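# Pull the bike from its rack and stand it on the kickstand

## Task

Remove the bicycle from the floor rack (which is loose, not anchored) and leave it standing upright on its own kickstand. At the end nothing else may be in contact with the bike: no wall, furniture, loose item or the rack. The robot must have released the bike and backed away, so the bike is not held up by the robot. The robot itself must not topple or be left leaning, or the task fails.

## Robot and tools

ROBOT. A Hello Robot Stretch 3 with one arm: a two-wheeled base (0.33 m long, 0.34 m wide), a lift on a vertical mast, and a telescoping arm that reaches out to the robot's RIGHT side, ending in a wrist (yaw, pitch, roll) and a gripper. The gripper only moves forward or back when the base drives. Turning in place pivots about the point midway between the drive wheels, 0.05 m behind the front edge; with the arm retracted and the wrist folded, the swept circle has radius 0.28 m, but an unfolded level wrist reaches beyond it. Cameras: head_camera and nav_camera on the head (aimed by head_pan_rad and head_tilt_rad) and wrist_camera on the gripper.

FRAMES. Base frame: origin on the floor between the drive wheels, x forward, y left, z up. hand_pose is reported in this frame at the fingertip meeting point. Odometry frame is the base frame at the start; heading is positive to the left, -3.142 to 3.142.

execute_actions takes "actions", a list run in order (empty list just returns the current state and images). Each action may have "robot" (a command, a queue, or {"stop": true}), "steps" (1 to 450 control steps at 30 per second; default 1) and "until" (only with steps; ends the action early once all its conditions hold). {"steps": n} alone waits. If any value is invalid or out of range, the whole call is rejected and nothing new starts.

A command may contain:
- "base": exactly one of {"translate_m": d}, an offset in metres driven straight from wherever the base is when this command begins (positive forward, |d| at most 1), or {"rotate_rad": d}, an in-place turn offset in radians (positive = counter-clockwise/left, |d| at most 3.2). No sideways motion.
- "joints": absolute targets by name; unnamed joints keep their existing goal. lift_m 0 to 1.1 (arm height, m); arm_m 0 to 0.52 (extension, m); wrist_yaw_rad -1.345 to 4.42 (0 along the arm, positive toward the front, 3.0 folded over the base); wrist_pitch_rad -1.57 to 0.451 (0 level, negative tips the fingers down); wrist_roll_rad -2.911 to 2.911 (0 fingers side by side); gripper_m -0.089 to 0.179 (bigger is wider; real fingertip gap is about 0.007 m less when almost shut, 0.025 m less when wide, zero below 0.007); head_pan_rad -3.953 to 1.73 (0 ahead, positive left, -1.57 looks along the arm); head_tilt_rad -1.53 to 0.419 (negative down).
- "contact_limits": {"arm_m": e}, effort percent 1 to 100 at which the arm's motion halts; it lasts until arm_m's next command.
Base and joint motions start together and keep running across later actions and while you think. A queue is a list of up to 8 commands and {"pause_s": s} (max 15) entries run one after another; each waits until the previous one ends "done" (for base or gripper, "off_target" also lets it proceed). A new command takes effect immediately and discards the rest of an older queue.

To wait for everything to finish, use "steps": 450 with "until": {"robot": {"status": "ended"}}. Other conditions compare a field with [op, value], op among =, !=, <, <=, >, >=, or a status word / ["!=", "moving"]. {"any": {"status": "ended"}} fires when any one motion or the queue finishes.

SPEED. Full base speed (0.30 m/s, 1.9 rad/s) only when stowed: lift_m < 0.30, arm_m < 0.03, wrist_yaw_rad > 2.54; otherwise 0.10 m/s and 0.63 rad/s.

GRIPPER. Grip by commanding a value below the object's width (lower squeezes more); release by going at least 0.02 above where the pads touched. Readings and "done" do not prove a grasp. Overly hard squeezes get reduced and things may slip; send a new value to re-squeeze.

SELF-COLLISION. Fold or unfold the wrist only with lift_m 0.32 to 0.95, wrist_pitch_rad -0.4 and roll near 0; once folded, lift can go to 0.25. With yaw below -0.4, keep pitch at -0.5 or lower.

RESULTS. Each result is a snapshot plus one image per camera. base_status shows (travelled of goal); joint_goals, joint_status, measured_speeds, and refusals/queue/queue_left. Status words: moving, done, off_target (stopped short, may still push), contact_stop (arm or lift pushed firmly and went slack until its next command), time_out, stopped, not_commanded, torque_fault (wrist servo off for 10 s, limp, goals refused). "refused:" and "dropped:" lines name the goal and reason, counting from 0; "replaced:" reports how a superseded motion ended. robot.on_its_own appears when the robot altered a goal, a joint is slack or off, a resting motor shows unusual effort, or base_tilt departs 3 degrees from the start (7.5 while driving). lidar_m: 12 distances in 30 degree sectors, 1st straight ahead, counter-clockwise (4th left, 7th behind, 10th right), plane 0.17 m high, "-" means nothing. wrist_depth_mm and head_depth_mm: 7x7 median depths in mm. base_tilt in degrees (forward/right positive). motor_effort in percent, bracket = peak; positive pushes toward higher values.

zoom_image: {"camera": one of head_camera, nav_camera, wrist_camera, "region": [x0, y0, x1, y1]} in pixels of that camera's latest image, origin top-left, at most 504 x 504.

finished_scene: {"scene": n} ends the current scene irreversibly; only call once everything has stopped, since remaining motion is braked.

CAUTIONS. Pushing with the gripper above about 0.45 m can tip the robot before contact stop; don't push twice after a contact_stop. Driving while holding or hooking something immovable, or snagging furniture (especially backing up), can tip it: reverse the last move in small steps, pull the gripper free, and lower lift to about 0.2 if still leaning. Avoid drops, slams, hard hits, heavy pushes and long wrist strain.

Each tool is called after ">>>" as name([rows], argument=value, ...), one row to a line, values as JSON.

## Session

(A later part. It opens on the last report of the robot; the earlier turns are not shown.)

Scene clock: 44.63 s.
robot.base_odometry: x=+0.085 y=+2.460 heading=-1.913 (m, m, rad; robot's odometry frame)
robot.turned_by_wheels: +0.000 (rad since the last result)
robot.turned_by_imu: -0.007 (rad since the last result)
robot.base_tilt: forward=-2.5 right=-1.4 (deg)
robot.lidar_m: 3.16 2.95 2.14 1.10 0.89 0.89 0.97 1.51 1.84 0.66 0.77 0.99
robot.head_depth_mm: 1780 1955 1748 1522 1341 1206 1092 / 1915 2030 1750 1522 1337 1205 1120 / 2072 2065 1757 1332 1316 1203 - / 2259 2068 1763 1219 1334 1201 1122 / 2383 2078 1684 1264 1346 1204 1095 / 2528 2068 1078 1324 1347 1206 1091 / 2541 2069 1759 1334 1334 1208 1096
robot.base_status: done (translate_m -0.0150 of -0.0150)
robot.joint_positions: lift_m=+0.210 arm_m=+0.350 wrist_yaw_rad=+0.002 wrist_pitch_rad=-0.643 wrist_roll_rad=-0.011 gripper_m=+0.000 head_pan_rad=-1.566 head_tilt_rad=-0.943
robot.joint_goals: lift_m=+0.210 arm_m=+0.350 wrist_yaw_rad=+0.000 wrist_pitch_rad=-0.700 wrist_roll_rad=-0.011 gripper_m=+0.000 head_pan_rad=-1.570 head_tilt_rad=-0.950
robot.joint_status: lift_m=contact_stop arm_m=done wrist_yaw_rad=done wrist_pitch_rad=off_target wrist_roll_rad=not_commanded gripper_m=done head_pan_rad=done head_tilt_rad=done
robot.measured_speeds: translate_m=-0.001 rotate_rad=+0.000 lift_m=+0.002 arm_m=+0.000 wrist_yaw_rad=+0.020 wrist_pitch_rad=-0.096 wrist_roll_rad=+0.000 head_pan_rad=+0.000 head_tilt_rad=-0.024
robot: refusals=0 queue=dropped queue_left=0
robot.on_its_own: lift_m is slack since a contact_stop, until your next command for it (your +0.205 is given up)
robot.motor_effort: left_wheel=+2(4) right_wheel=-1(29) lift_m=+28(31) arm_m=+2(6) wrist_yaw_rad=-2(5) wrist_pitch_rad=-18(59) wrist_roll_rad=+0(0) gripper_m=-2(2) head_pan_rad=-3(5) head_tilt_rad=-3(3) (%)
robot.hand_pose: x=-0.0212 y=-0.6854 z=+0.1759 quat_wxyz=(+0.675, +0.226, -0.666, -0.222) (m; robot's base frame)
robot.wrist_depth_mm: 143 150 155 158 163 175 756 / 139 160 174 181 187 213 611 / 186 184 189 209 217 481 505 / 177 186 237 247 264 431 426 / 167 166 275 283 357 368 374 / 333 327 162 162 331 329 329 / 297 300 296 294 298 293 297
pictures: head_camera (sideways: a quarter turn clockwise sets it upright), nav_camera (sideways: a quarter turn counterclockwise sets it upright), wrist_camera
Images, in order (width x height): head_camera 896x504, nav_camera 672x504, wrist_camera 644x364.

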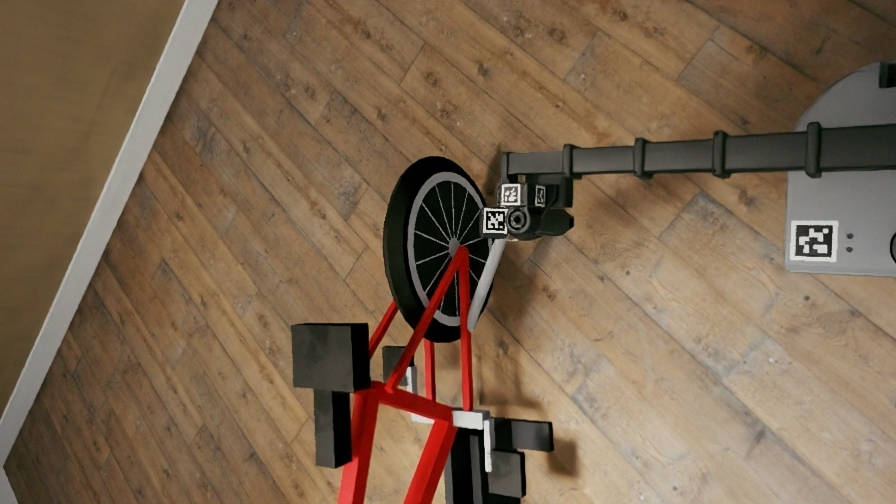

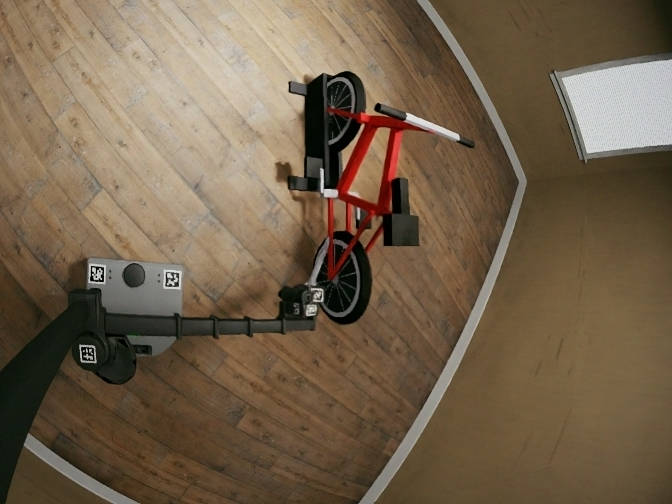

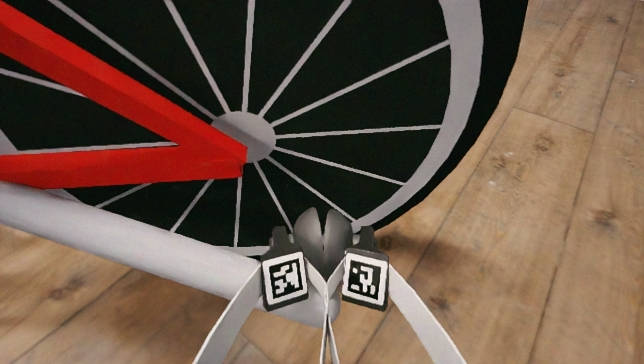

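Broke free; it swings out and down.

>>> execute_actions([
  {"robot":{"base":{"translate_m":0.03},"joints":{"lift_m":0.15,"arm_m":0.33}},"steps":60,"until":{"robot":{"status":"ended"}}},
  {"steps":8},
])

Scene clock: 46.50 s.
robot.base_odometry: x=+0.075 y=+2.432 heading=-1.913 (m, m, rad; robot's odometry frame)
robot.turned_by_wheels: +0.000 (rad since the last result)
robot.turned_by_imu: -0.002 (rad since the last result)
robot.base_tilt: forward=-2.5 right=-1.3 (deg)
robot.lidar_m: 3.13 2.93 2.21 1.13 0.91 0.91 1.00 1.54 1.86 0.67 0.89 0.98
robot.head_depth_mm: 1796 1972 1744 1515 1337 1198 1090 / 1928 2048 1747 1521 1339 1202 1120 / 2091 2067 1760 1288 1298 1199 - / 2271 2070 1757 1256 1317 1207 1124 / 2396 2052 1647 1303 1342 1205 1088 / 2512 2065 1076 1310 1341 1205 1092 / 2504 2082 1758 1334 1321 1203 1091
robot.base_status: done (translate_m +0.0300 of +0.0300)
robot.joint_positions: lift_m=+0.150 arm_m=+0.330 wrist_yaw_rad=-0.005 wrist_pitch_rad=-0.699 wrist_roll_rad=-0.011 gripper_m=+0.000 head_pan_rad=-1.566 head_tilt_rad=-0.943
robot.joint_goals: lift_m=+0.150 arm_m=+0.330 wrist_yaw_rad=+0.000 wrist_pitch_rad=-0.700 wrist_roll_rad=-0.011 gripper_m=+0.000 head_pan_rad=-1.570 head_tilt_rad=-0.950
robot.joint_status: lift_m=done arm_m=done wrist_yaw_rad=done wrist_pitch_rad=off_target wrist_roll_rad=not_commanded gripper_m=done head_pan_rad=done head_tilt_rad=done
robot.measured_speeds: translate_m=+0.000 rotate_rad=+0.000 lift_m=+0.000 arm_m=+0.000 wrist_yaw_rad=+0.000 wrist_pitch_rad=+0.000 wrist_roll_rad=+0.000 head_pan_rad=+0.000 head_tilt_rad=+0.000
robot: refusals=0 queue=done queue_left=0
robot.motor_effort: left_wheel=-1(11) right_wheel=+2(20) lift_m=+26(31) arm_m=-4(6) wrist_yaw_rad=+4(8) wrist_pitch_rad=-1(19) wrist_roll_rad=+0(0) gripper_m=-3(3) head_pan_rad=-2(3) head_tilt_rad=-3(3) (%)
robot.hand_pose: x=-0.0225 y=-0.6559 z=+0.1055 quat_wxyz=(+0.668, +0.242, -0.661, -0.243) (m; robot's base frame)
robot.wrist_depth_mm: 141 144 149 181 189 197 537 / 188 193 201 208 215 407 438 / 139 223 233 245 259 367 371 / 123 251 282 309 327 322 323 / 284 121 286 296 288 287 282 / 257 245 121 - 259 254 253 / 230 232 119 231 231 230 230
pictures: head_camera (sideways: a quarter turn clockwise sets it upright), nav_camera (sideways: a quarter turn counterclockwise sets it upright), wrist_camera
Images, in order (width x height): head_camera 896x504, nav_camera 672x504, wrist_camera 644x364.

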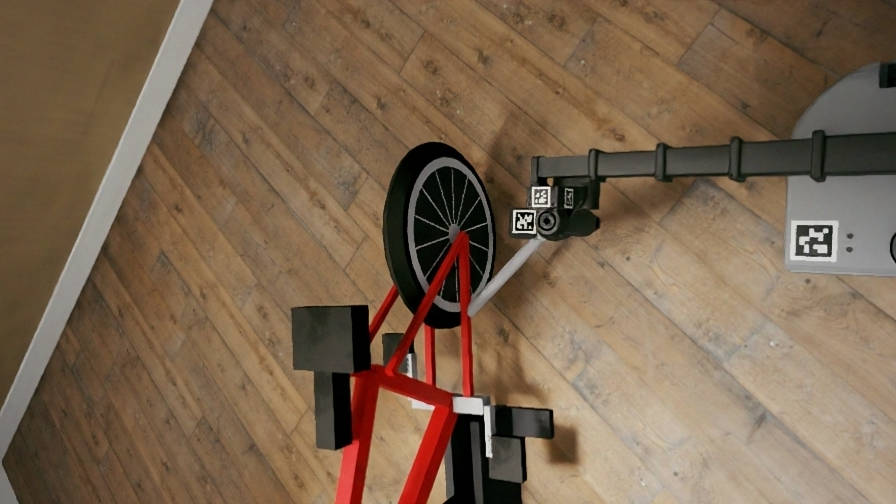

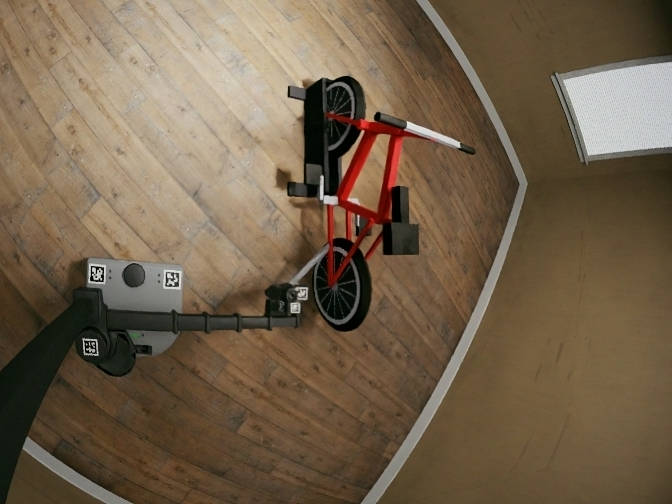

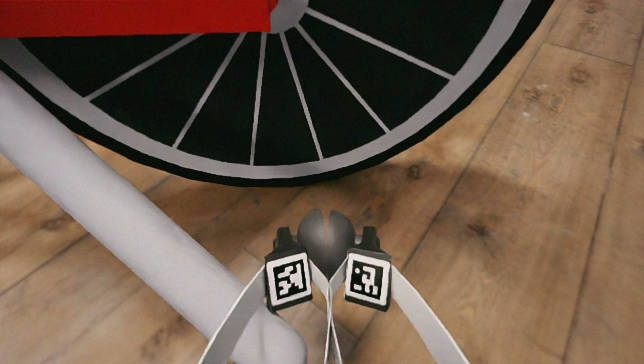

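>>> execute_actions([
  {"robot":[{"joints":{"lift_m":0.11,"arm_m":0.3}},{"base":{"translate_m":0.12}}],"steps":150,"until":{"robot":{"status":"ended"}}},
  {"steps":8},
])

Scene clock: 50.23 s.
robot.base_odometry: x=+0.035 y=+2.319 heading=-1.913 (m, m, rad; robot's odometry frame)
robot.turned_by_wheels: +0.000 (rad since the last result)
robot.turned_by_imu: +0.000 (rad since the last result)
robot.base_tilt: forward=-2.5 right=-1.3 (deg)
robot.lidar_m: 3.04 2.85 2.44 1.25 1.01 1.00 1.10 1.70 0.79 0.66 0.83 0.96
robot.head_depth_mm: 1873 1998 1750 1519 1339 1204 1090 / 2023 2058 1749 1386 1338 1203 1117 / 2180 2053 1767 1262 1375 1203 - / 2327 2051 1644 1271 1319 1206 1120 / 2436 2069 1070 1325 1341 1204 1091 / 2516 2057 1761 1331 1322 1209 1093 / 2520 2015 1647 1258 1346 1207 1092
robot.base_status: done (translate_m +0.1200 of +0.1200)
robot.joint_positions: lift_m=+0.110 arm_m=+0.300 wrist_yaw_rad=-0.002 wrist_pitch_rad=-0.708 wrist_roll_rad=-0.011 gripper_m=+0.000 head_pan_rad=-1.566 head_tilt_rad=-0.943
robot.joint_goals: lift_m=+0.110 arm_m=+0.300 wrist_yaw_rad=+0.000 wrist_pitch_rad=-0.700 wrist_roll_rad=-0.011 gripper_m=+0.000 head_pan_rad=-1.570 head_tilt_rad=-0.950
robot.joint_status: lift_m=done arm_m=done wrist_yaw_rad=done wrist_pitch_rad=off_target wrist_roll_rad=not_commanded gripper_m=done head_pan_rad=done head_tilt_rad=done
robot.measured_speeds: translate_m=+0.000 rotate_rad=+0.000 lift_m=+0.000 arm_m=+0.000 wrist_yaw_rad=+0.000 wrist_pitch_rad=+0.000 wrist_roll_rad=+0.000 head_pan_rad=+0.000 head_tilt_rad=+0.000
robot: refusals=0 queue=done queue_left=0
robot.motor_effort: left_wheel=+0(6) right_wheel=+0(4) lift_m=+27(26) arm_m=-5(4) wrist_yaw_rad=+2(5) wrist_pitch_rad=+2(2) wrist_roll_rad=+0(0) gripper_m=-2(2) head_pan_rad=-1(2) head_tilt_rad=-3(2) (%)
robot.hand_pose: x=-0.0219 y=-0.6243 z=+0.0638 quat_wxyz=(+0.667, +0.246, -0.659, -0.245) (m; robot's base frame)
robot.wrist_depth_mm: 458 111 197 202 208 216 226 / 349 111 354 230 240 253 350 / 308 108 311 302 293 303 308 / 272 108 269 270 268 270 269 / 240 105 239 250 240 238 236 / 215 104 215 - 216 215 214 / 195 104 194 194 193 194 193
pictures: head_camera (sideways: a quarter turn clockwise sets it upright), nav_camera (sideways: a quarter turn counterclockwise sets it upright), wrist_camera
Images, in order (width x height): head_camera 896x504, nav_camera 672x504, wrist_camera 644x364.

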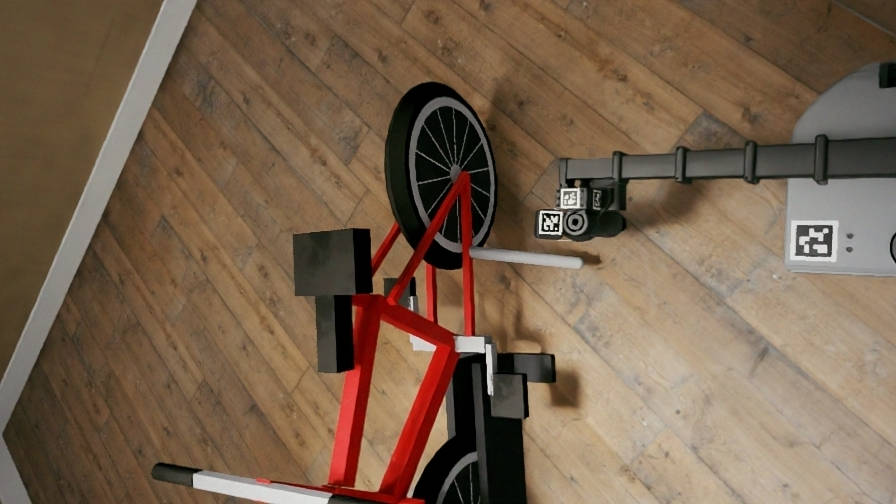

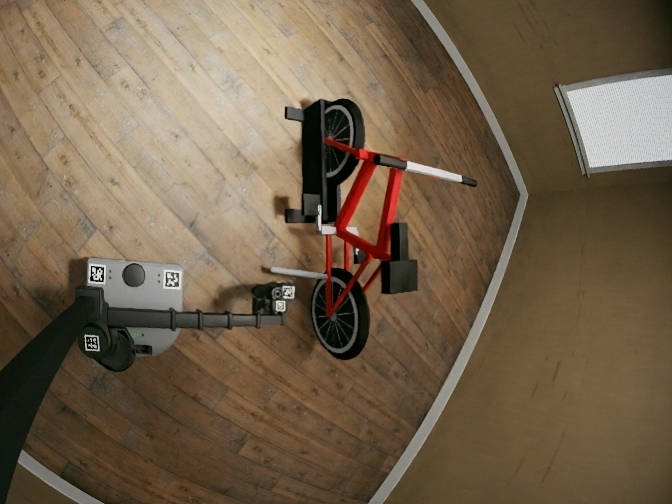

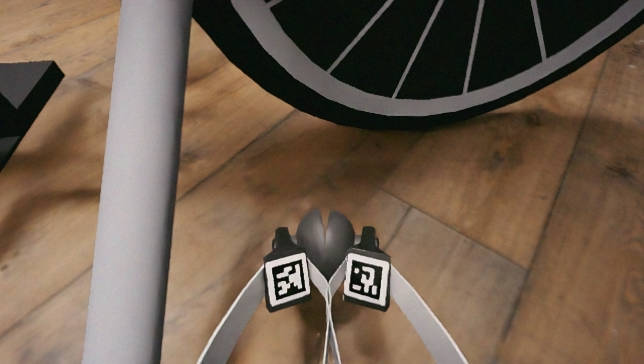

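>>> execute_actions([
  {"robot":[{"joints":{"lift_m":0.3,"arm_m":0.2}},{"base":{"translate_m":0.19},"joints":{"lift_m":0.27,"wrist_pitch_rad":-0.1,"gripper_m":0.12}}],"steps":250,"until":{"robot":{"status":"ended"}}},
])

Scene clock: 56.10 s.
robot.base_odometry: x=-0.029 y=+2.140 heading=-1.913 (m, m, rad; robot's odometry frame)
robot.turned_by_wheels: +0.000 (rad since the last result)
robot.turned_by_imu: +0.000 (rad since the last result)
robot.base_tilt: forward=-2.5 right=-1.2 (deg)
robot.lidar_m: 2.88 2.73 2.71 1.43 1.16 1.14 1.26 1.95 0.77 0.68 0.75 2.62
robot.head_depth_mm: 1995 2049 1735 1258 1340 1198 1092 / 2126 2066 1711 1244 1342 1197 1119 / 2299 2063 1058 1322 1367 1205 - / 2414 2062 1743 1438 1340 1202 1122 / 2525 2008 1718 1287 1346 1201 1092 / 2513 2066 1719 1187 1344 1206 1091 / 2504 2063 1755 1226 1347 1209 1093
robot.base_status: done (translate_m +0.1900 of +0.1900)
robot.joint_positions: lift_m=+0.270 arm_m=+0.200 wrist_yaw_rad=-0.001 wrist_pitch_rad=-0.123 wrist_roll_rad=-0.011 gripper_m=+0.120 head_pan_rad=-1.566 head_tilt_rad=-0.943
robot.joint_goals: lift_m=+0.270 arm_m=+0.200 wrist_yaw_rad=+0.000 wrist_pitch_rad=-0.100 wrist_roll_rad=-0.011 gripper_m=+0.120 head_pan_rad=-1.570 head_tilt_rad=-0.950
robot.joint_status: lift_m=done arm_m=done wrist_yaw_rad=done wrist_pitch_rad=done wrist_roll_rad=not_commanded gripper_m=done head_pan_rad=done head_tilt_rad=done
robot.measured_speeds: translate_m=+0.000 rotate_rad=+0.000 lift_m=+0.000 arm_m=+0.000 wrist_yaw_rad=+0.000 wrist_pitch_rad=+0.000 wrist_roll_rad=+0.000 head_pan_rad=+0.000 head_tilt_rad=+0.000
robot: refusals=0 queue=done queue_left=0
robot.motor_effort: left_wheel=+0(6) right_wheel=+0(6) lift_m=+27(35) arm_m=-4(4) wrist_yaw_rad=+2(2) wrist_pitch_rad=+8(9) wrist_roll_rad=+0(0) gripper_m=+0(82) head_pan_rad=-3(3) head_tilt_rad=-3(2) (%)
robot.hand_pose: x=-0.0218 y=-0.5967 z=+0.3536 quat_wxyz=(+0.710, +0.043, -0.701, -0.044) (m; robot's base frame)
robot.wrist_depth_mm: - - 255 - - - - / - - - 282 - - - / 289 - - - - - - / 280 311 - - - 321 328 / 566 300 926 444 855 333 350 / 306 712 330 403 354 349 370 / 317 384 335 497 381 387 406
pictures: head_camera (sideways: a quarter turn clockwise sets it upright), nav_camera (sideways: a quarter turn counterclockwise sets it upright), wrist_camera
Images, in order (width x height): head_camera 896x504, nav_camera 672x504, wrist_camera 644x364.

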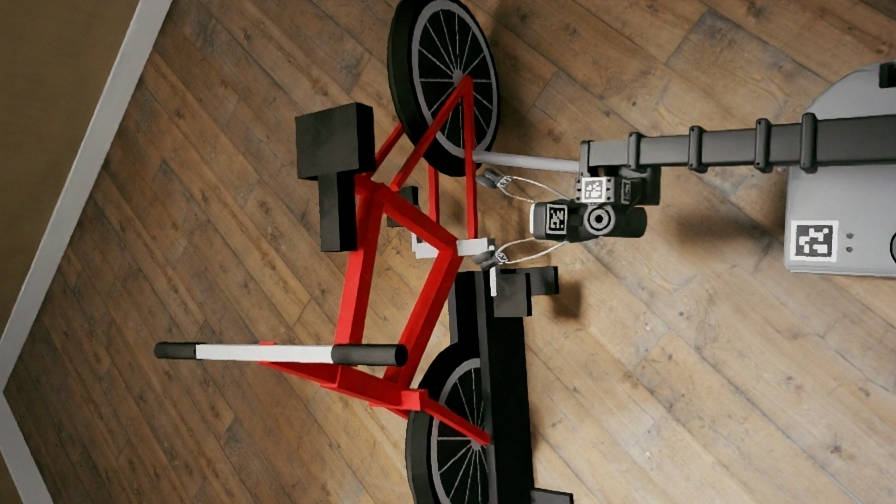

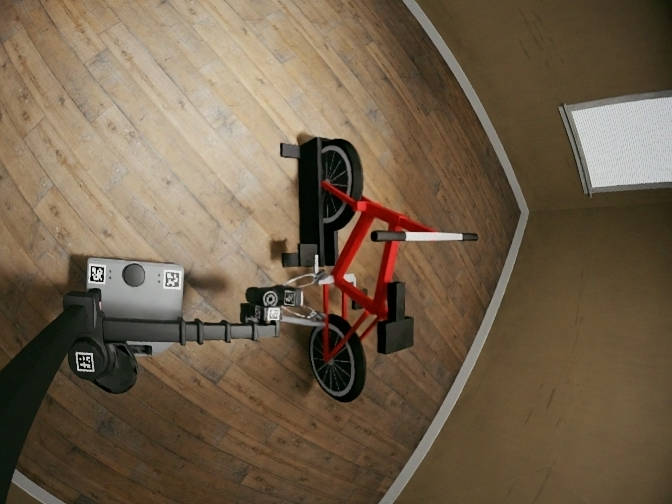

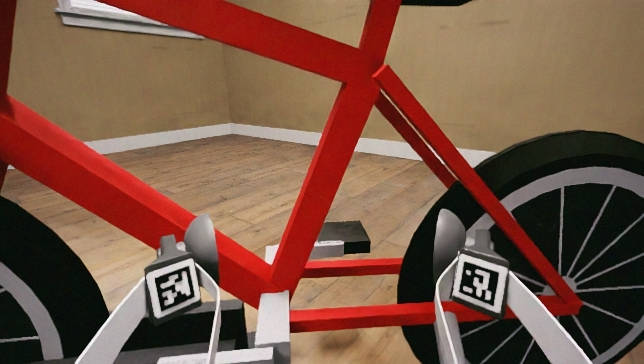

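>>> execute_actions([
  {"robot":{"joints":{"lift_m":0.28,"arm_m":0.31,"wrist_roll_rad":0.3,"gripper_m":0.1}},"steps":250,"until":{"robot":{"status":"ended"}}},
])

Scene clock: 58.13 s.
robot.base_odometry: x=-0.029 y=+2.140 heading=-1.913 (m, m, rad; robot's odometry frame)
robot.turned_by_wheels: +0.000 (rad since the last result)
robot.turned_by_imu: +0.000 (rad since the last result)
robot.base_tilt: forward=-2.5 right=-1.3 (deg)
robot.lidar_m: 2.87 2.74 2.71 1.43 1.16 1.15 1.26 1.95 0.78 0.68 0.75 2.62
robot.head_depth_mm: 1983 2051 1746 1258 1341 1200 1091 / 2118 2050 1718 1249 1342 1202 1120 / 2286 2063 1056 1303 1299 1200 - / 2421 2055 1753 1437 1321 1204 1118 / 2511 2014 1712 1281 1346 1199 1091 / 2509 2078 1723 1188 1345 1201 1094 / 2497 2064 1754 1221 1348 1208 1094
robot.base_status: done (translate_m +0.1900 of +0.1900)
robot.joint_positions: lift_m=+0.280 arm_m=+0.310 wrist_yaw_rad=-0.001 wrist_pitch_rad=-0.122 wrist_roll_rad=+0.294 gripper_m=+0.100 head_pan_rad=-1.566 head_tilt_rad=-0.943
robot.joint_goals: lift_m=+0.280 arm_m=+0.310 wrist_yaw_rad=+0.000 wrist_pitch_rad=-0.100 wrist_roll_rad=+0.300 gripper_m=+0.100 head_pan_rad=-1.570 head_tilt_rad=-0.950
robot.joint_status: lift_m=done arm_m=done wrist_yaw_rad=done wrist_pitch_rad=done wrist_roll_rad=done gripper_m=done head_pan_rad=done head_tilt_rad=done
robot.measured_speeds: translate_m=+0.000 rotate_rad=+0.000 lift_m=+0.000 arm_m=+0.000 wrist_yaw_rad=+0.000 wrist_pitch_rad=+0.000 wrist_roll_rad=+0.000 head_pan_rad=+0.000 head_tilt_rad=+0.000
robot: refusals=0 queue=done queue_left=0
robot.motor_effort: left_wheel=+1(1) right_wheel=+0(0) lift_m=+33(35) arm_m=+5(5) wrist_yaw_rad=+1(1) wrist_pitch_rad=+7(8) wrist_roll_rad=+2(4) gripper_m=-1(73) head_pan_rad=-2(2) head_tilt_rad=-3(2) (%)
robot.hand_pose: x=-0.0218 y=-0.7060 z=+0.3635 quat_wxyz=(+0.595, +0.036, -0.801, -0.050) (m; robot's base frame)
robot.wrist_depth_mm: - - - 176 - - - / 156 161 167 174 152 - - / - - - 189 252 261 213 / - - - 197 - 261 213 / - - - 227 826 234 221 / - - 791 219 354 232 238 / 202 223 656 258 486 257 237
pictures: head_camera (sideways: a quarter turn clockwise sets it upright), nav_camera (sideways: a quarter turn counterclockwise sets it upright), wrist_camera
Images, in order (width x height): head_camera 896x504, nav_camera 672x504, wrist_camera 644x364.

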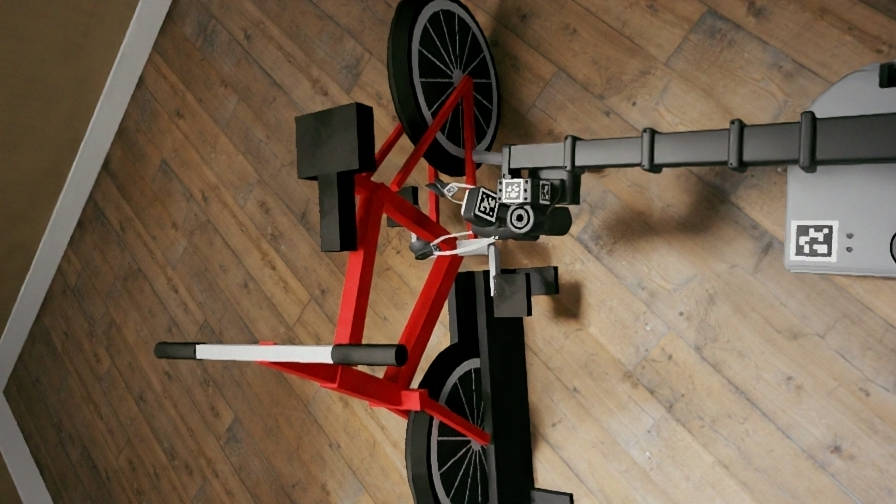

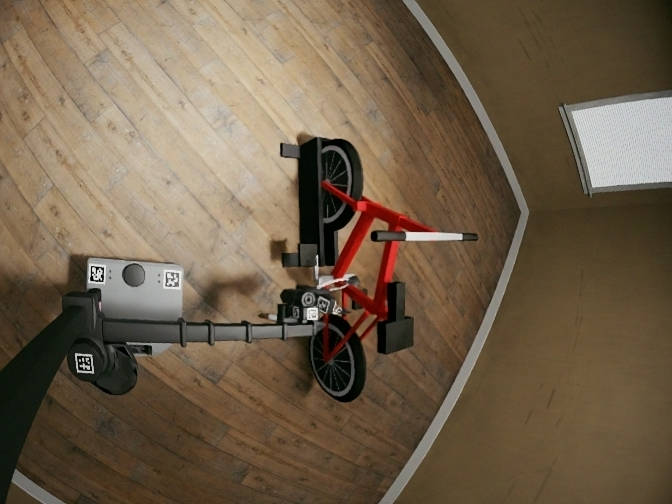

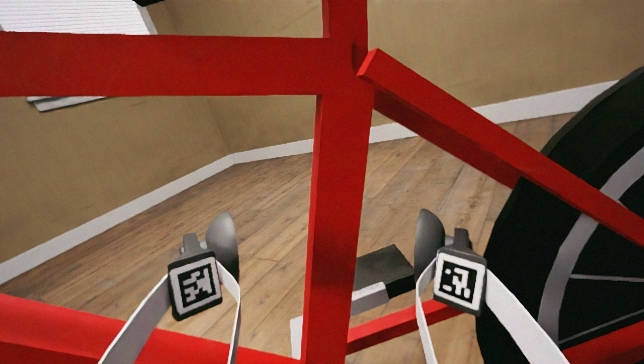

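>>> execute_actions([
  {"robot":[{"joints":{"arm_m":0.365,"wrist_roll_rad":0.36}},{"joints":{"gripper_m":-0.02}},{"base":{"translate_m":-0.12}}],"steps":300,"until":{"robot":{"status":"ended"}}},
])

Scene clock: 63.37 s.
robot.base_odometry: x=+0.011 y=+2.253 heading=-1.913 (m, m, rad; robot's odometry frame)
robot.turned_by_wheels: +0.000 (rad since the last result)
robot.turned_by_imu: +0.001 (rad since the last result)
robot.base_tilt: forward=-2.3 right=-1.2 (deg)
robot.lidar_m: 2.97 2.80 2.62 1.31 1.06 1.06 1.16 1.80 0.78 0.68 0.75 2.71
robot.head_depth_mm: 1916 2022 1745 1324 1342 1197 1088 / 2071 2052 1747 1257 1342 1200 1116 / 2233 2054 1022 1253 1308 1203 - / 2362 2069 1742 1444 1343 1203 1119 / 2455 2057 1753 1332 1322 1203 1089 / 2513 2073 1016 1221 1343 1204 1094 / 2510 2067 1751 1222 1344 1206 1097
robot.base_status: done (translate_m -0.1200 of -0.1200)
robot.joint_positions: lift_m=+0.280 arm_m=+0.365 wrist_yaw_rad=+0.064 wrist_pitch_rad=-0.136 wrist_roll_rad=+0.360 gripper_m=-0.019 head_pan_rad=-1.566 head_tilt_rad=-0.943
robot.joint_goals: lift_m=+0.280 arm_m=+0.365 wrist_yaw_rad=+0.055 wrist_pitch_rad=-0.100 wrist_roll_rad=+0.360 gripper_m=-0.020 head_pan_rad=-1.570 head_tilt_rad=-0.950
robot.joint_status: lift_m=done arm_m=done wrist_yaw_rad=done wrist_pitch_rad=done wrist_roll_rad=done gripper_m=done head_pan_rad=done head_tilt_rad=done
robot.measured_speeds: translate_m=+0.000 rotate_rad=+0.000 lift_m=+0.000 arm_m=+0.000 wrist_yaw_rad=+0.000 wrist_pitch_rad=+0.000 wrist_roll_rad=+0.000 head_pan_rad=+0.000 head_tilt_rad=+0.000
robot: refusals=0 queue=done queue_left=0
robot.on_its_own: wrist_yaw_rad is held at +0.055, not at your +0.000, by its stall guard, which is not easing now
robot.motor_effort: left_wheel=+7(24) right_wheel=-9(43) lift_m=+33(33) arm_m=-2(5) wrist_yaw_rad=-8(50) wrist_pitch_rad=+13(15) wrist_roll_rad=+0(5) gripper_m=-17(93) head_pan_rad=-2(3) head_tilt_rad=-1(2) (%)
robot.hand_pose: x=-0.0054 y=-0.7602 z=+0.3598 quat_wxyz=(+0.570, +0.065, -0.818, -0.038) (m; robot's base frame)
robot.wrist_depth_mm: - 107 111 112 - - - / 107 110 113 116 86 - - / - - - 124 - 95 855 / - - - 131 - 726 106 / - - - 138 758 630 163 / - - 921 149 579 517 165 / - 787 651 160 292 199 173
pictures: head_camera (sideways: a quarter turn clockwise sets it upright), nav_camera (sideways: a quarter turn counterclockwise sets it upright), wrist_camera
Images, in order (width x height): head_camera 896x504, nav_camera 672x504, wrist_camera 644x364.

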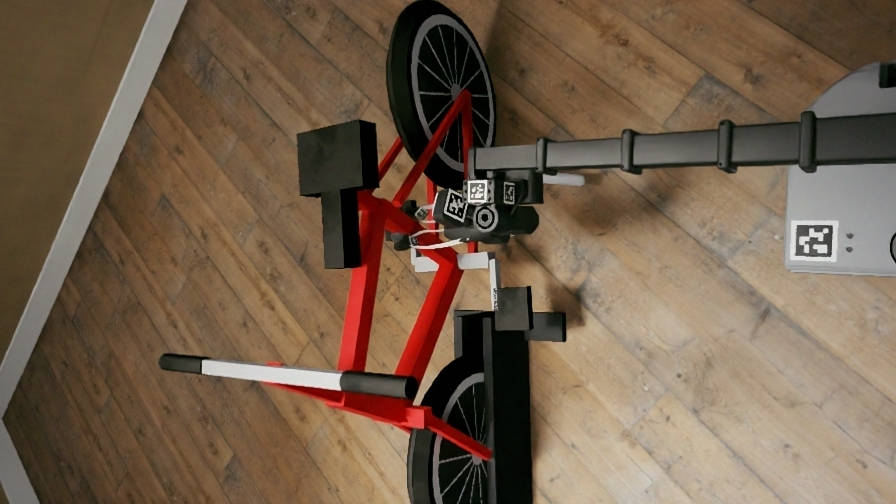

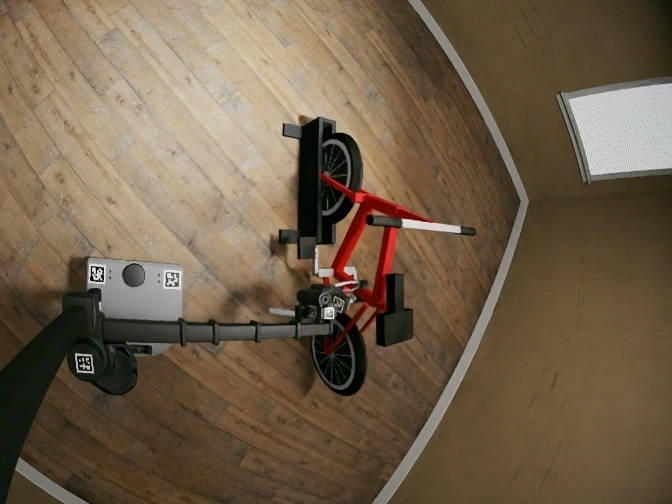

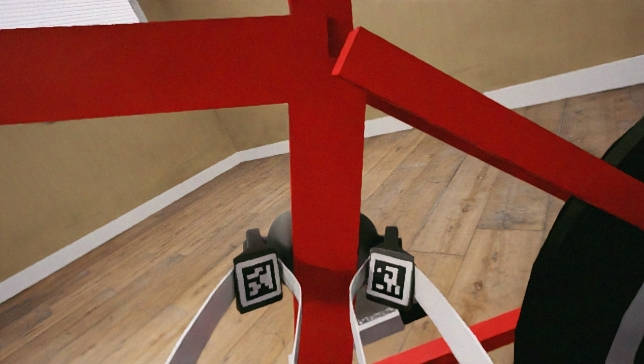

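>>> execute_actions([
  {"robot":{"base":{"translate_m":-0.25},"joints":{"head_pan_rad":-1.2}},"steps":300,"until":{"robot":{"status":"ended"}}},
])

Scene clock: 67.10 s.
robot.base_odometry: x=+0.095 y=+2.489 heading=-1.913 (m, m, rad; robot's odometry frame)
robot.turned_by_wheels: +0.000 (rad since the last result)
robot.turned_by_imu: +0.001 (rad since the last result)
robot.base_tilt: forward=-2.4 right=-1.2 (deg)
robot.lidar_m: 3.20 2.96 2.09 1.07 0.87 0.86 0.94 1.47 0.80 0.69 0.73 2.91
robot.head_depth_mm: 2257 2059 1744 1169 1297 1189 1094 / 2404 2057 1752 1246 1319 1213 - / 2491 2055 1716 1460 1338 1202 1129 / 2528 2073 1715 1322 1345 1202 1103 / 2516 2065 1750 1331 1344 1201 1096 / 2516 2065 1752 1443 1344 1204 1098 / 2459 2069 1762 1478 1340 1206 1096
robot.base_status: done (translate_m -0.2500 of -0.2500)
robot.joint_positions: lift_m=+0.280 arm_m=+0.365 wrist_yaw_rad=+0.178 wrist_pitch_rad=-0.141 wrist_roll_rad=+0.360 gripper_m=-0.019 head_pan_rad=-1.207 head_tilt_rad=-0.943
robot.joint_goals: lift_m=+0.280 arm_m=+0.365 wrist_yaw_rad=+0.164 wrist_pitch_rad=-0.100 wrist_roll_rad=+0.360 gripper_m=-0.020 head_pan_rad=-1.200 head_tilt_rad=-0.950
robot.joint_status: lift_m=done arm_m=done wrist_yaw_rad=done wrist_pitch_rad=done wrist_roll_rad=done gripper_m=done head_pan_rad=done head_tilt_rad=done
robot.measured_speeds: translate_m=+0.000 rotate_rad=+0.000 lift_m=+0.000 arm_m=+0.000 wrist_yaw_rad=+0.000 wrist_pitch_rad=+0.000 wrist_roll_rad=+0.000 head_pan_rad=+0.000 head_tilt_rad=+0.000
robot: refusals=0 queue=done queue_left=0
robot.on_its_own: wrist_yaw_rad is held at +0.164, not at your +0.000, by its stall guard, which is not easing now
robot.motor_effort: left_wheel=+8(23) right_wheel=-12(44) lift_m=+33(33) arm_m=-2(2) wrist_yaw_rad=-11(47) wrist_pitch_rad=+14(16) wrist_roll_rad=+0(0) gripper_m=-17(21) head_pan_rad=+5(36) head_tilt_rad=-3(2) (%)
robot.hand_pose: x=+0.0228 y=-0.7566 z=+0.3588 quat_wxyz=(+0.571, +0.113, -0.813, -0.007) (m; robot's base frame)
robot.wrist_depth_mm: - 102 104 105 - - 924 / 104 105 108 108 80 - - / - - - 119 85 87 828 / - - - 128 - 698 97 / - - - 137 755 625 158 / - - 925 148 528 527 161 / - 795 648 166 296 223 170
pictures: head_camera (sideways: a quarter turn clockwise sets it upright), nav_camera (sideways: a quarter turn counterclockwise sets it upright), wrist_camera
Images, in order (width x height): head_camera 896x504, nav_camera 672x504, wrist_camera 644x364.

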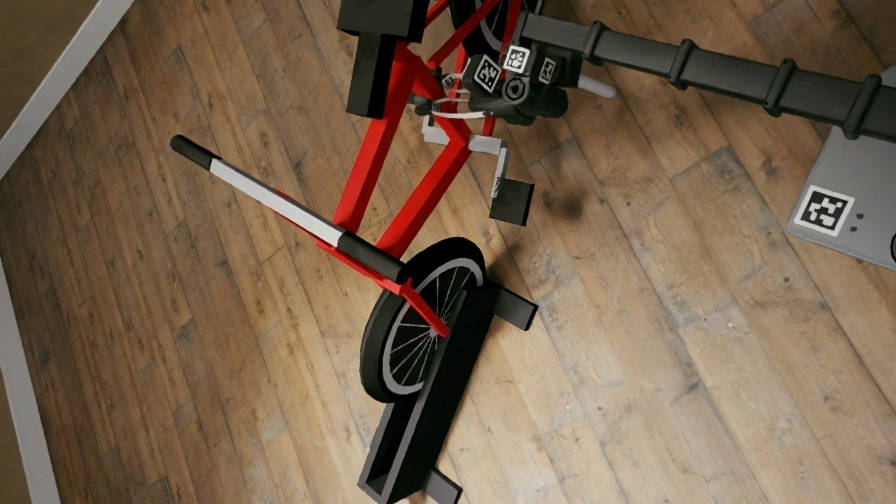

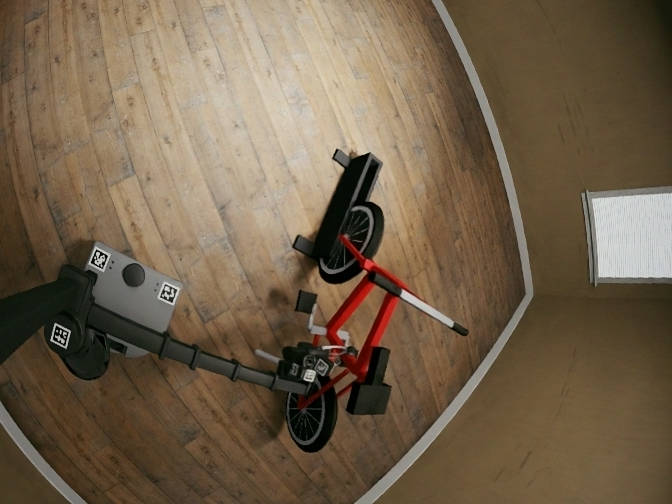

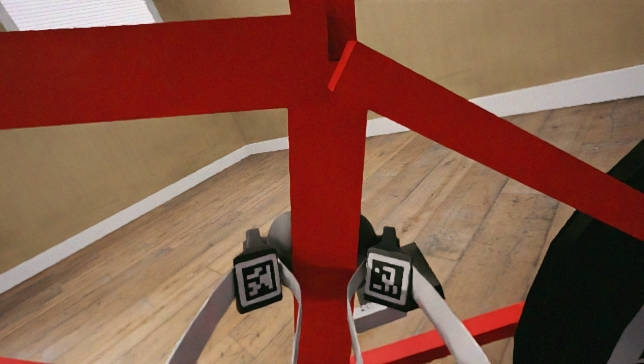

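>>> execute_actions([
  {"robot":{"base":{"translate_m":-0.2},"joints":{"arm_m":0.352}},"steps":300,"until":{"robot":{"status":"ended"}}},
])

Scene clock: 70.60 s.
robot.base_odometry: x=+0.162 y=+2.677 heading=-1.913 (m, m, rad; robot's odometry frame)
robot.turned_by_wheels: +0.000 (rad since the last result)
robot.turned_by_imu: +0.000 (rad since the last result)
robot.base_tilt: forward=-2.5 right=-1.2 (deg)
robot.lidar_m: 3.36 3.09 1.76 0.88 0.71 0.71 0.78 1.21 0.77 0.62 0.62 3.05
robot.head_depth_mm: 2128 2047 1755 934 1321 1193 1092 / 2345 2063 1754 1021 1298 1217 - / 2493 2054 1683 1436 1345 1201 1128 / 2511 2060 1747 1439 1341 1204 1105 / 2505 2058 1748 1396 1343 1203 1094 / 2524 2068 1638 1504 1346 1207 1089 / 2510 2066 1755 1525 1352 1208 1094
robot.base_status: done (translate_m -0.2000 of -0.2000)
robot.joint_positions: lift_m=+0.280 arm_m=+0.352 wrist_yaw_rad=+0.219 wrist_pitch_rad=-0.172 wrist_roll_rad=+0.362 gripper_m=-0.019 head_pan_rad=-1.207 head_tilt_rad=-0.943
robot.joint_goals: lift_m=+0.280 arm_m=+0.352 wrist_yaw_rad=+0.210 wrist_pitch_rad=-0.100 wrist_roll_rad=+0.360 gripper_m=-0.020 head_pan_rad=-1.200 head_tilt_rad=-0.950
robot.joint_status: lift_m=done arm_m=done wrist_yaw_rad=done wrist_pitch_rad=done wrist_roll_rad=done gripper_m=done head_pan_rad=done head_tilt_rad=done
robot.measured_speeds: translate_m=+0.000 rotate_rad=+0.000 lift_m=+0.000 arm_m=+0.000 wrist_yaw_rad=+0.000 wrist_pitch_rad=+0.000 wrist_roll_rad=+0.000 head_pan_rad=+0.000 head_tilt_rad=+0.000
robot: refusals=0 queue=done queue_left=0
robot.on_its_own: wrist_yaw_rad is held at +0.210, not at your +0.000, by its stall guard, which is not easing now
robot.motor_effort: left_wheel=+3(17) right_wheel=-3(33) lift_m=+33(33) arm_m=+2(8) wrist_yaw_rad=-7(40) wrist_pitch_rad=+25(26) wrist_roll_rad=-1(1) gripper_m=-16(19) head_pan_rad=+4(5) head_tilt_rad=-2(3) (%)
robot.hand_pose: x=+0.0324 y=-0.7393 z=+0.3508 quat_wxyz=(+0.571, +0.138, -0.809, -0.009) (m; robot's base frame)
robot.wrist_depth_mm: - 104 95 84 - - 876 / 85 86 88 91 149 - 909 / 94 95 97 97 66 172 803 / - - - 113 68 73 182 / - - - 128 346 536 85 / - - 856 152 554 266 163 / 208 224 614 192 460 218 185
pictures: head_camera (sideways: a quarter turn clockwise sets it upright), nav_camera (sideways: a quarter turn counterclockwise sets it upright), wrist_camera
Images, in order (width x height): head_camera 896x504, nav_camera 672x504, wrist_camera 644x364.

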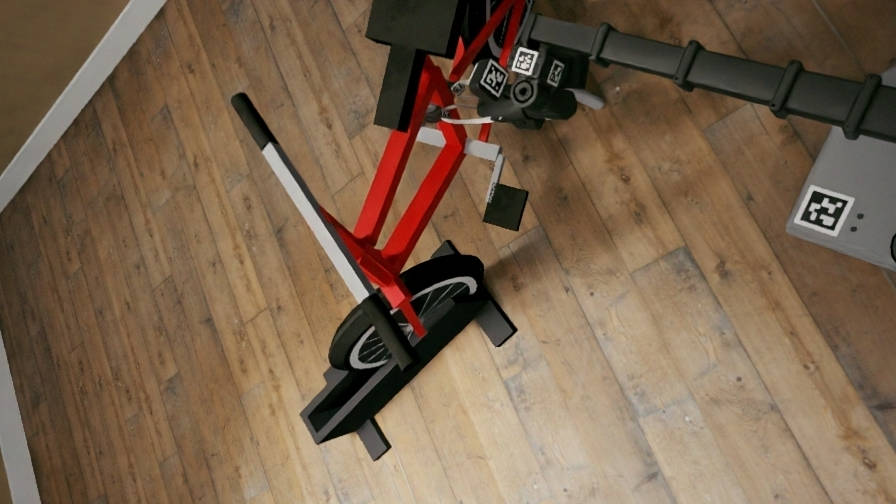

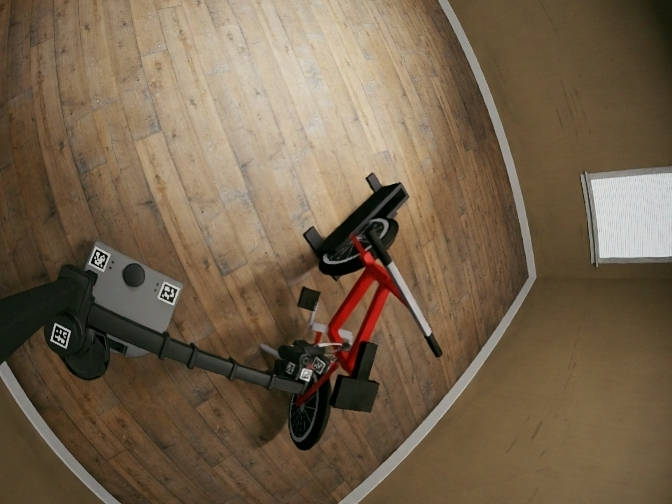

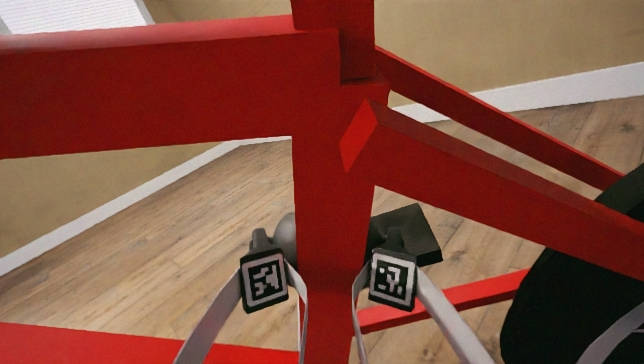

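>>> execute_actions([
  {"robot":[{"joints":{"gripper_m":0.05}},{"pause_s":1},{"joints":{"gripper_m":0.09}},{"joints":{"arm_m":0.2,"wrist_yaw_rad":0.1}}],"steps":300,"until":{"robot":{"status":"ended"}}},
])

>>> execute_actions([
  {"robot":[{"joints":{"arm_m":0.0,"wrist_yaw_rad":0,"wrist_roll_rad":0,"lift_m":0.4,"wrist_pitch_rad":-1.4,"gripper_m":0}},{"base":{"translate_m":0.3}},{"base":{"rotate_rad":-0.5}},{"base":{"translate_m":0.8},"joints":{"head_pan_rad":-1.57,"head_tilt_rad":-1.05}}],"steps":450,"until":{"robot":{"status":"ended"}}},
  {"steps":200,"until":{"robot":{"status":"ended"}}},
])

Scene clock: 76.27 s.
robot.base_odometry: x=+0.162 y=+2.677 heading=-1.913 (m, m, rad; robot's odometry frame)
robot.turned_by_wheels: +0.000 (rad since the last result)
robot.turned_by_imu: -0.001 (rad since the last result)
robot.base_tilt: forward=-2.5 right=-1.2 (deg)
robot.lidar_m: 3.35 3.07 1.75 0.88 0.71 0.71 0.78 1.21 0.77 0.62 0.62 3.05
robot.head_depth_mm: 2106 2062 1751 935 1337 1189 1088 / 2358 2045 1751 1234 1386 1182 - / 2498 2050 1675 1435 1340 1202 1126 / 2506 2060 1754 1440 1345 1201 1105 / 2522 2063 1752 1393 1342 1204 1092 / 2522 2056 1644 1500 1340 1204 1094 / 2514 2080 1758 1518 1345 1197 1094
robot.base_status: done (translate_m -0.2000 of -0.2000)
robot.joint_positions: lift_m=+0.280 arm_m=+0.200 wrist_yaw_rad=+0.101 wrist_pitch_rad=-0.122 wrist_roll_rad=+0.362 gripper_m=+0.090 head_pan_rad=-1.207 head_tilt_rad=-0.943
robot.joint_goals: lift_m=+0.280 arm_m=+0.200 wrist_yaw_rad=+0.100 wrist_pitch_rad=-0.100 wrist_roll_rad=+0.360 gripper_m=+0.090 head_pan_rad=-1.200 head_tilt_rad=-0.950
robot.joint_status: lift_m=done arm_m=done wrist_yaw_rad=done wrist_pitch_rad=done wrist_roll_rad=done gripper_m=done head_pan_rad=done head_tilt_rad=done
robot.measured_speeds: translate_m=+0.000 rotate_rad=+0.000 lift_m=+0.000 arm_m=+0.000 wrist_yaw_rad=+0.000 wrist_pitch_rad=+0.000 wrist_roll_rad=+0.000 head_pan_rad=+0.000 head_tilt_rad=+0.000
robot: refusals=0 queue=done queue_left=0
robot.motor_effort: left_wheel=+1(3) right_wheel=+1(3) lift_m=+33(33) arm_m=-5(4) wrist_yaw_rad=-2(7) wrist_pitch_rad=+7(26) wrist_roll_rad=-1(1) gripper_m=+0(81) head_pan_rad=+5(5) head_tilt_rad=-3(3) (%)
robot.hand_pose: x=+0.0039 y=-0.5955 z=+0.3634 quat_wxyz=(+0.569, +0.076, -0.818, -0.022) (m; robot's base frame)
robot.wrist_depth_mm: - 194 200 - - - 928 / - - - 301 - - 268 / 222 231 242 254 - 283 284 / - - - - 922 294 316 / - - - 447 412 338 351 / 291 316 354 622 636 393 420 / 327 824 666 349 500 429 405
pictures: head_camera (sideways: a quarter turn clockwise sets it upright), nav_camera (sideways: a quarter turn counterclockwise sets it upright), wrist_camera
Images, in order (width x height): head_camera 896x504, nav_camera 672x504, wrist_camera 644x364.

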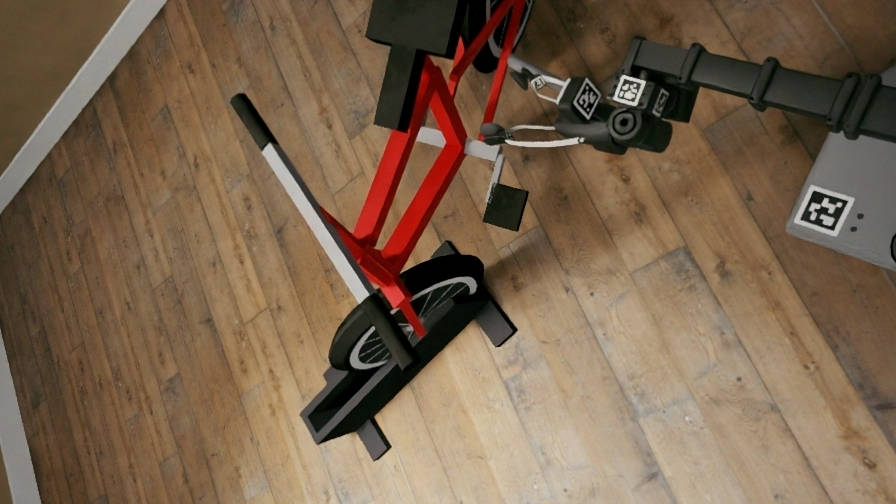

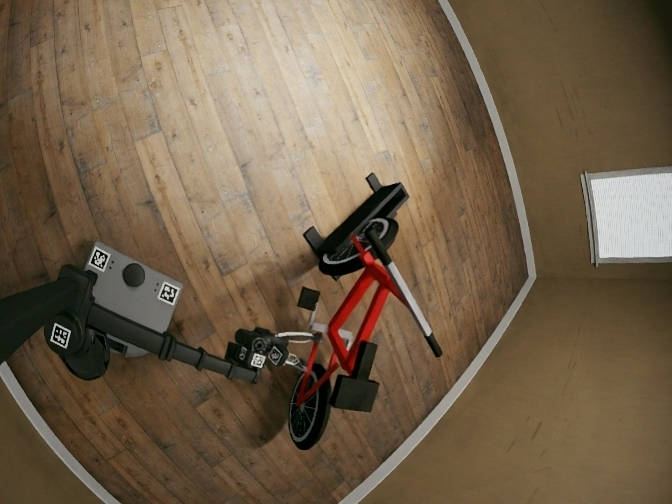

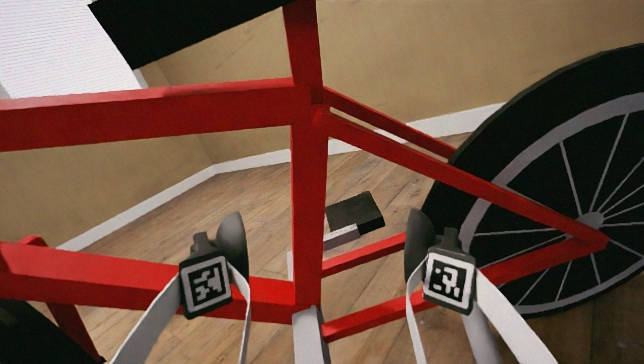

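Scene clock: 94.07 s.
robot.base_odometry: x=-0.535 y=+1.862 heading=-2.413 (m, m, rad; robot's odometry frame)
robot.turned_by_wheels: -0.500 (rad since the last result)
robot.turned_by_imu: -0.500 (rad since the last result)
robot.base_tilt: forward=-2.4 right=-1.3 (deg)
robot.lidar_m: 2.05 2.28 2.73 2.73 2.09 1.73 1.72 0.81 0.57 0.56 2.27 2.05
robot.head_depth_mm: 1877 1813 1595 1123 1277 1174 1095 / 1929 1817 1602 1161 1277 1194 - / 1969 1819 1591 1430 1276 - - / 1986 1827 1606 1433 1272 1191 - / 2021 1825 1604 1436 1281 1177 1086 / 2025 1827 1606 1435 1299 1187 1086 / 2057 1836 1602 1436 1297 1184 1090
robot.base_status: done (translate_m +0.8000 of +0.8000)
robot.joint_positions: lift_m=+0.400 arm_m=+0.001 wrist_yaw_rad=+0.002 wrist_pitch_rad=-1.397 wrist_roll_rad=+0.006 gripper_m=+0.000 head_pan_rad=-1.563 head_tilt_rad=-1.037
robot.joint_goals: lift_m=+0.400 arm_m=+0.000 wrist_yaw_rad=+0.000 wrist_pitch_rad=-1.400 wrist_roll_rad=+0.000 gripper_m=+0.000 head_pan_rad=-1.570 head_tilt_rad=-1.050
robot.joint_status: lift_m=done arm_m=done wrist_yaw_rad=done wrist_pitch_rad=done wrist_roll_rad=done gripper_m=done head_pan_rad=done head_tilt_rad=done
robot.measured_speeds: translate_m=+0.000 rotate_rad=+0.000 lift_m=+0.000 arm_m=+0.000 wrist_yaw_rad=+0.000 wrist_pitch_rad=+0.000 wrist_roll_rad=+0.000 head_pan_rad=+0.000 head_tilt_rad=+0.000
robot: refusals=0 queue=done queue_left=0
robot.motor_effort: left_wheel=+3(9) right_wheel=-4(8) lift_m=+33(33) arm_m=-4(5) wrist_yaw_rad=-1(0) wrist_pitch_rad=-2(8) wrist_roll_rad=-3(7) gripper_m=-2(81) head_pan_rad=-4(37) head_tilt_rad=-5(10) (%)
robot.hand_pose: x=-0.0216 y=-0.1668 z=+0.2820 quat_wxyz=(+0.540, +0.454, -0.542, -0.456) (m; robot's base frame)
robot.wrist_depth_mm: 437 438 434 440 440 433 443 / 438 441 441 443 448 441 438 / 439 445 440 447 444 449 443 / 436 442 441 446 443 443 447 / 440 439 444 - - 446 444 / 443 450 448 - - - 448 / 447 446 447 - - - 450
pictures: head_camera (sideways: a quarter turn clockwise sets it upright), nav_camera (sideways: a quarter turn counterclockwise sets it upright), wrist_camera
Images, in order (width x height): head_camera 896x504, nav_camera 672x504, wrist_camera 644x364.

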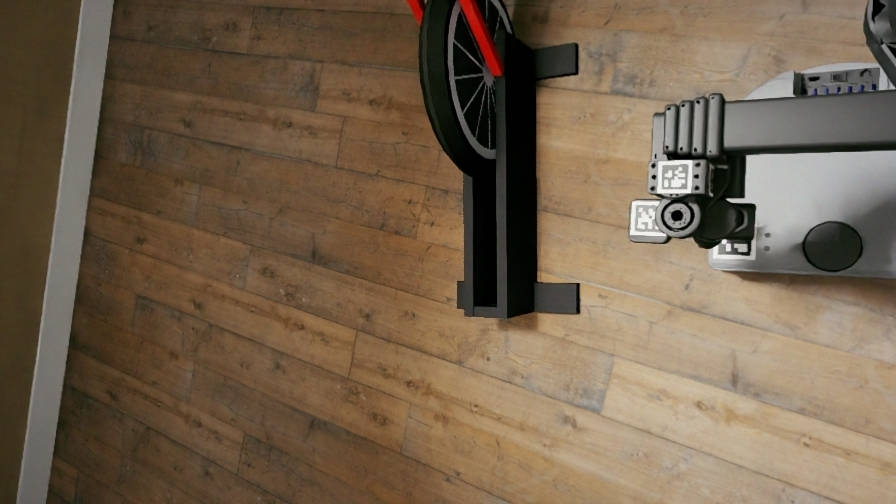

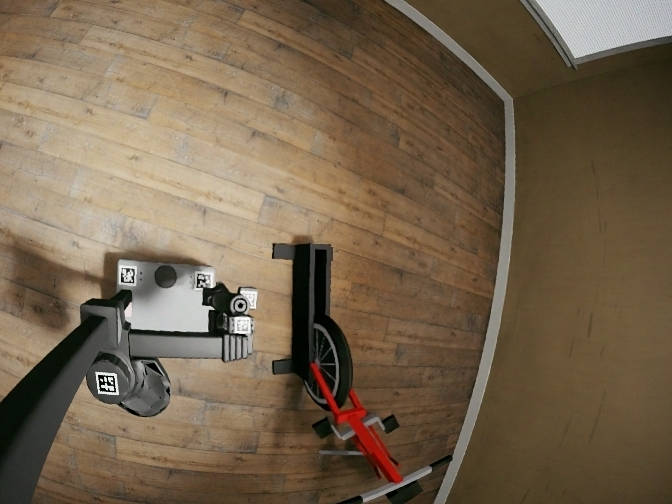

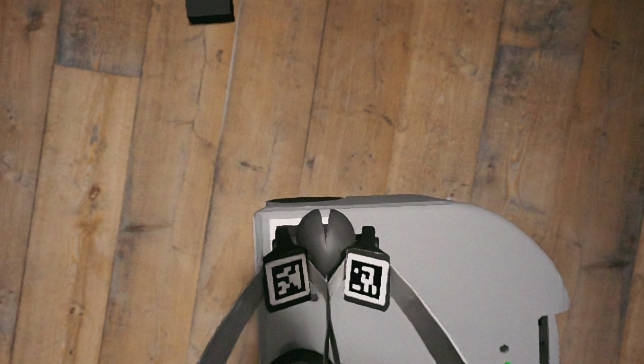

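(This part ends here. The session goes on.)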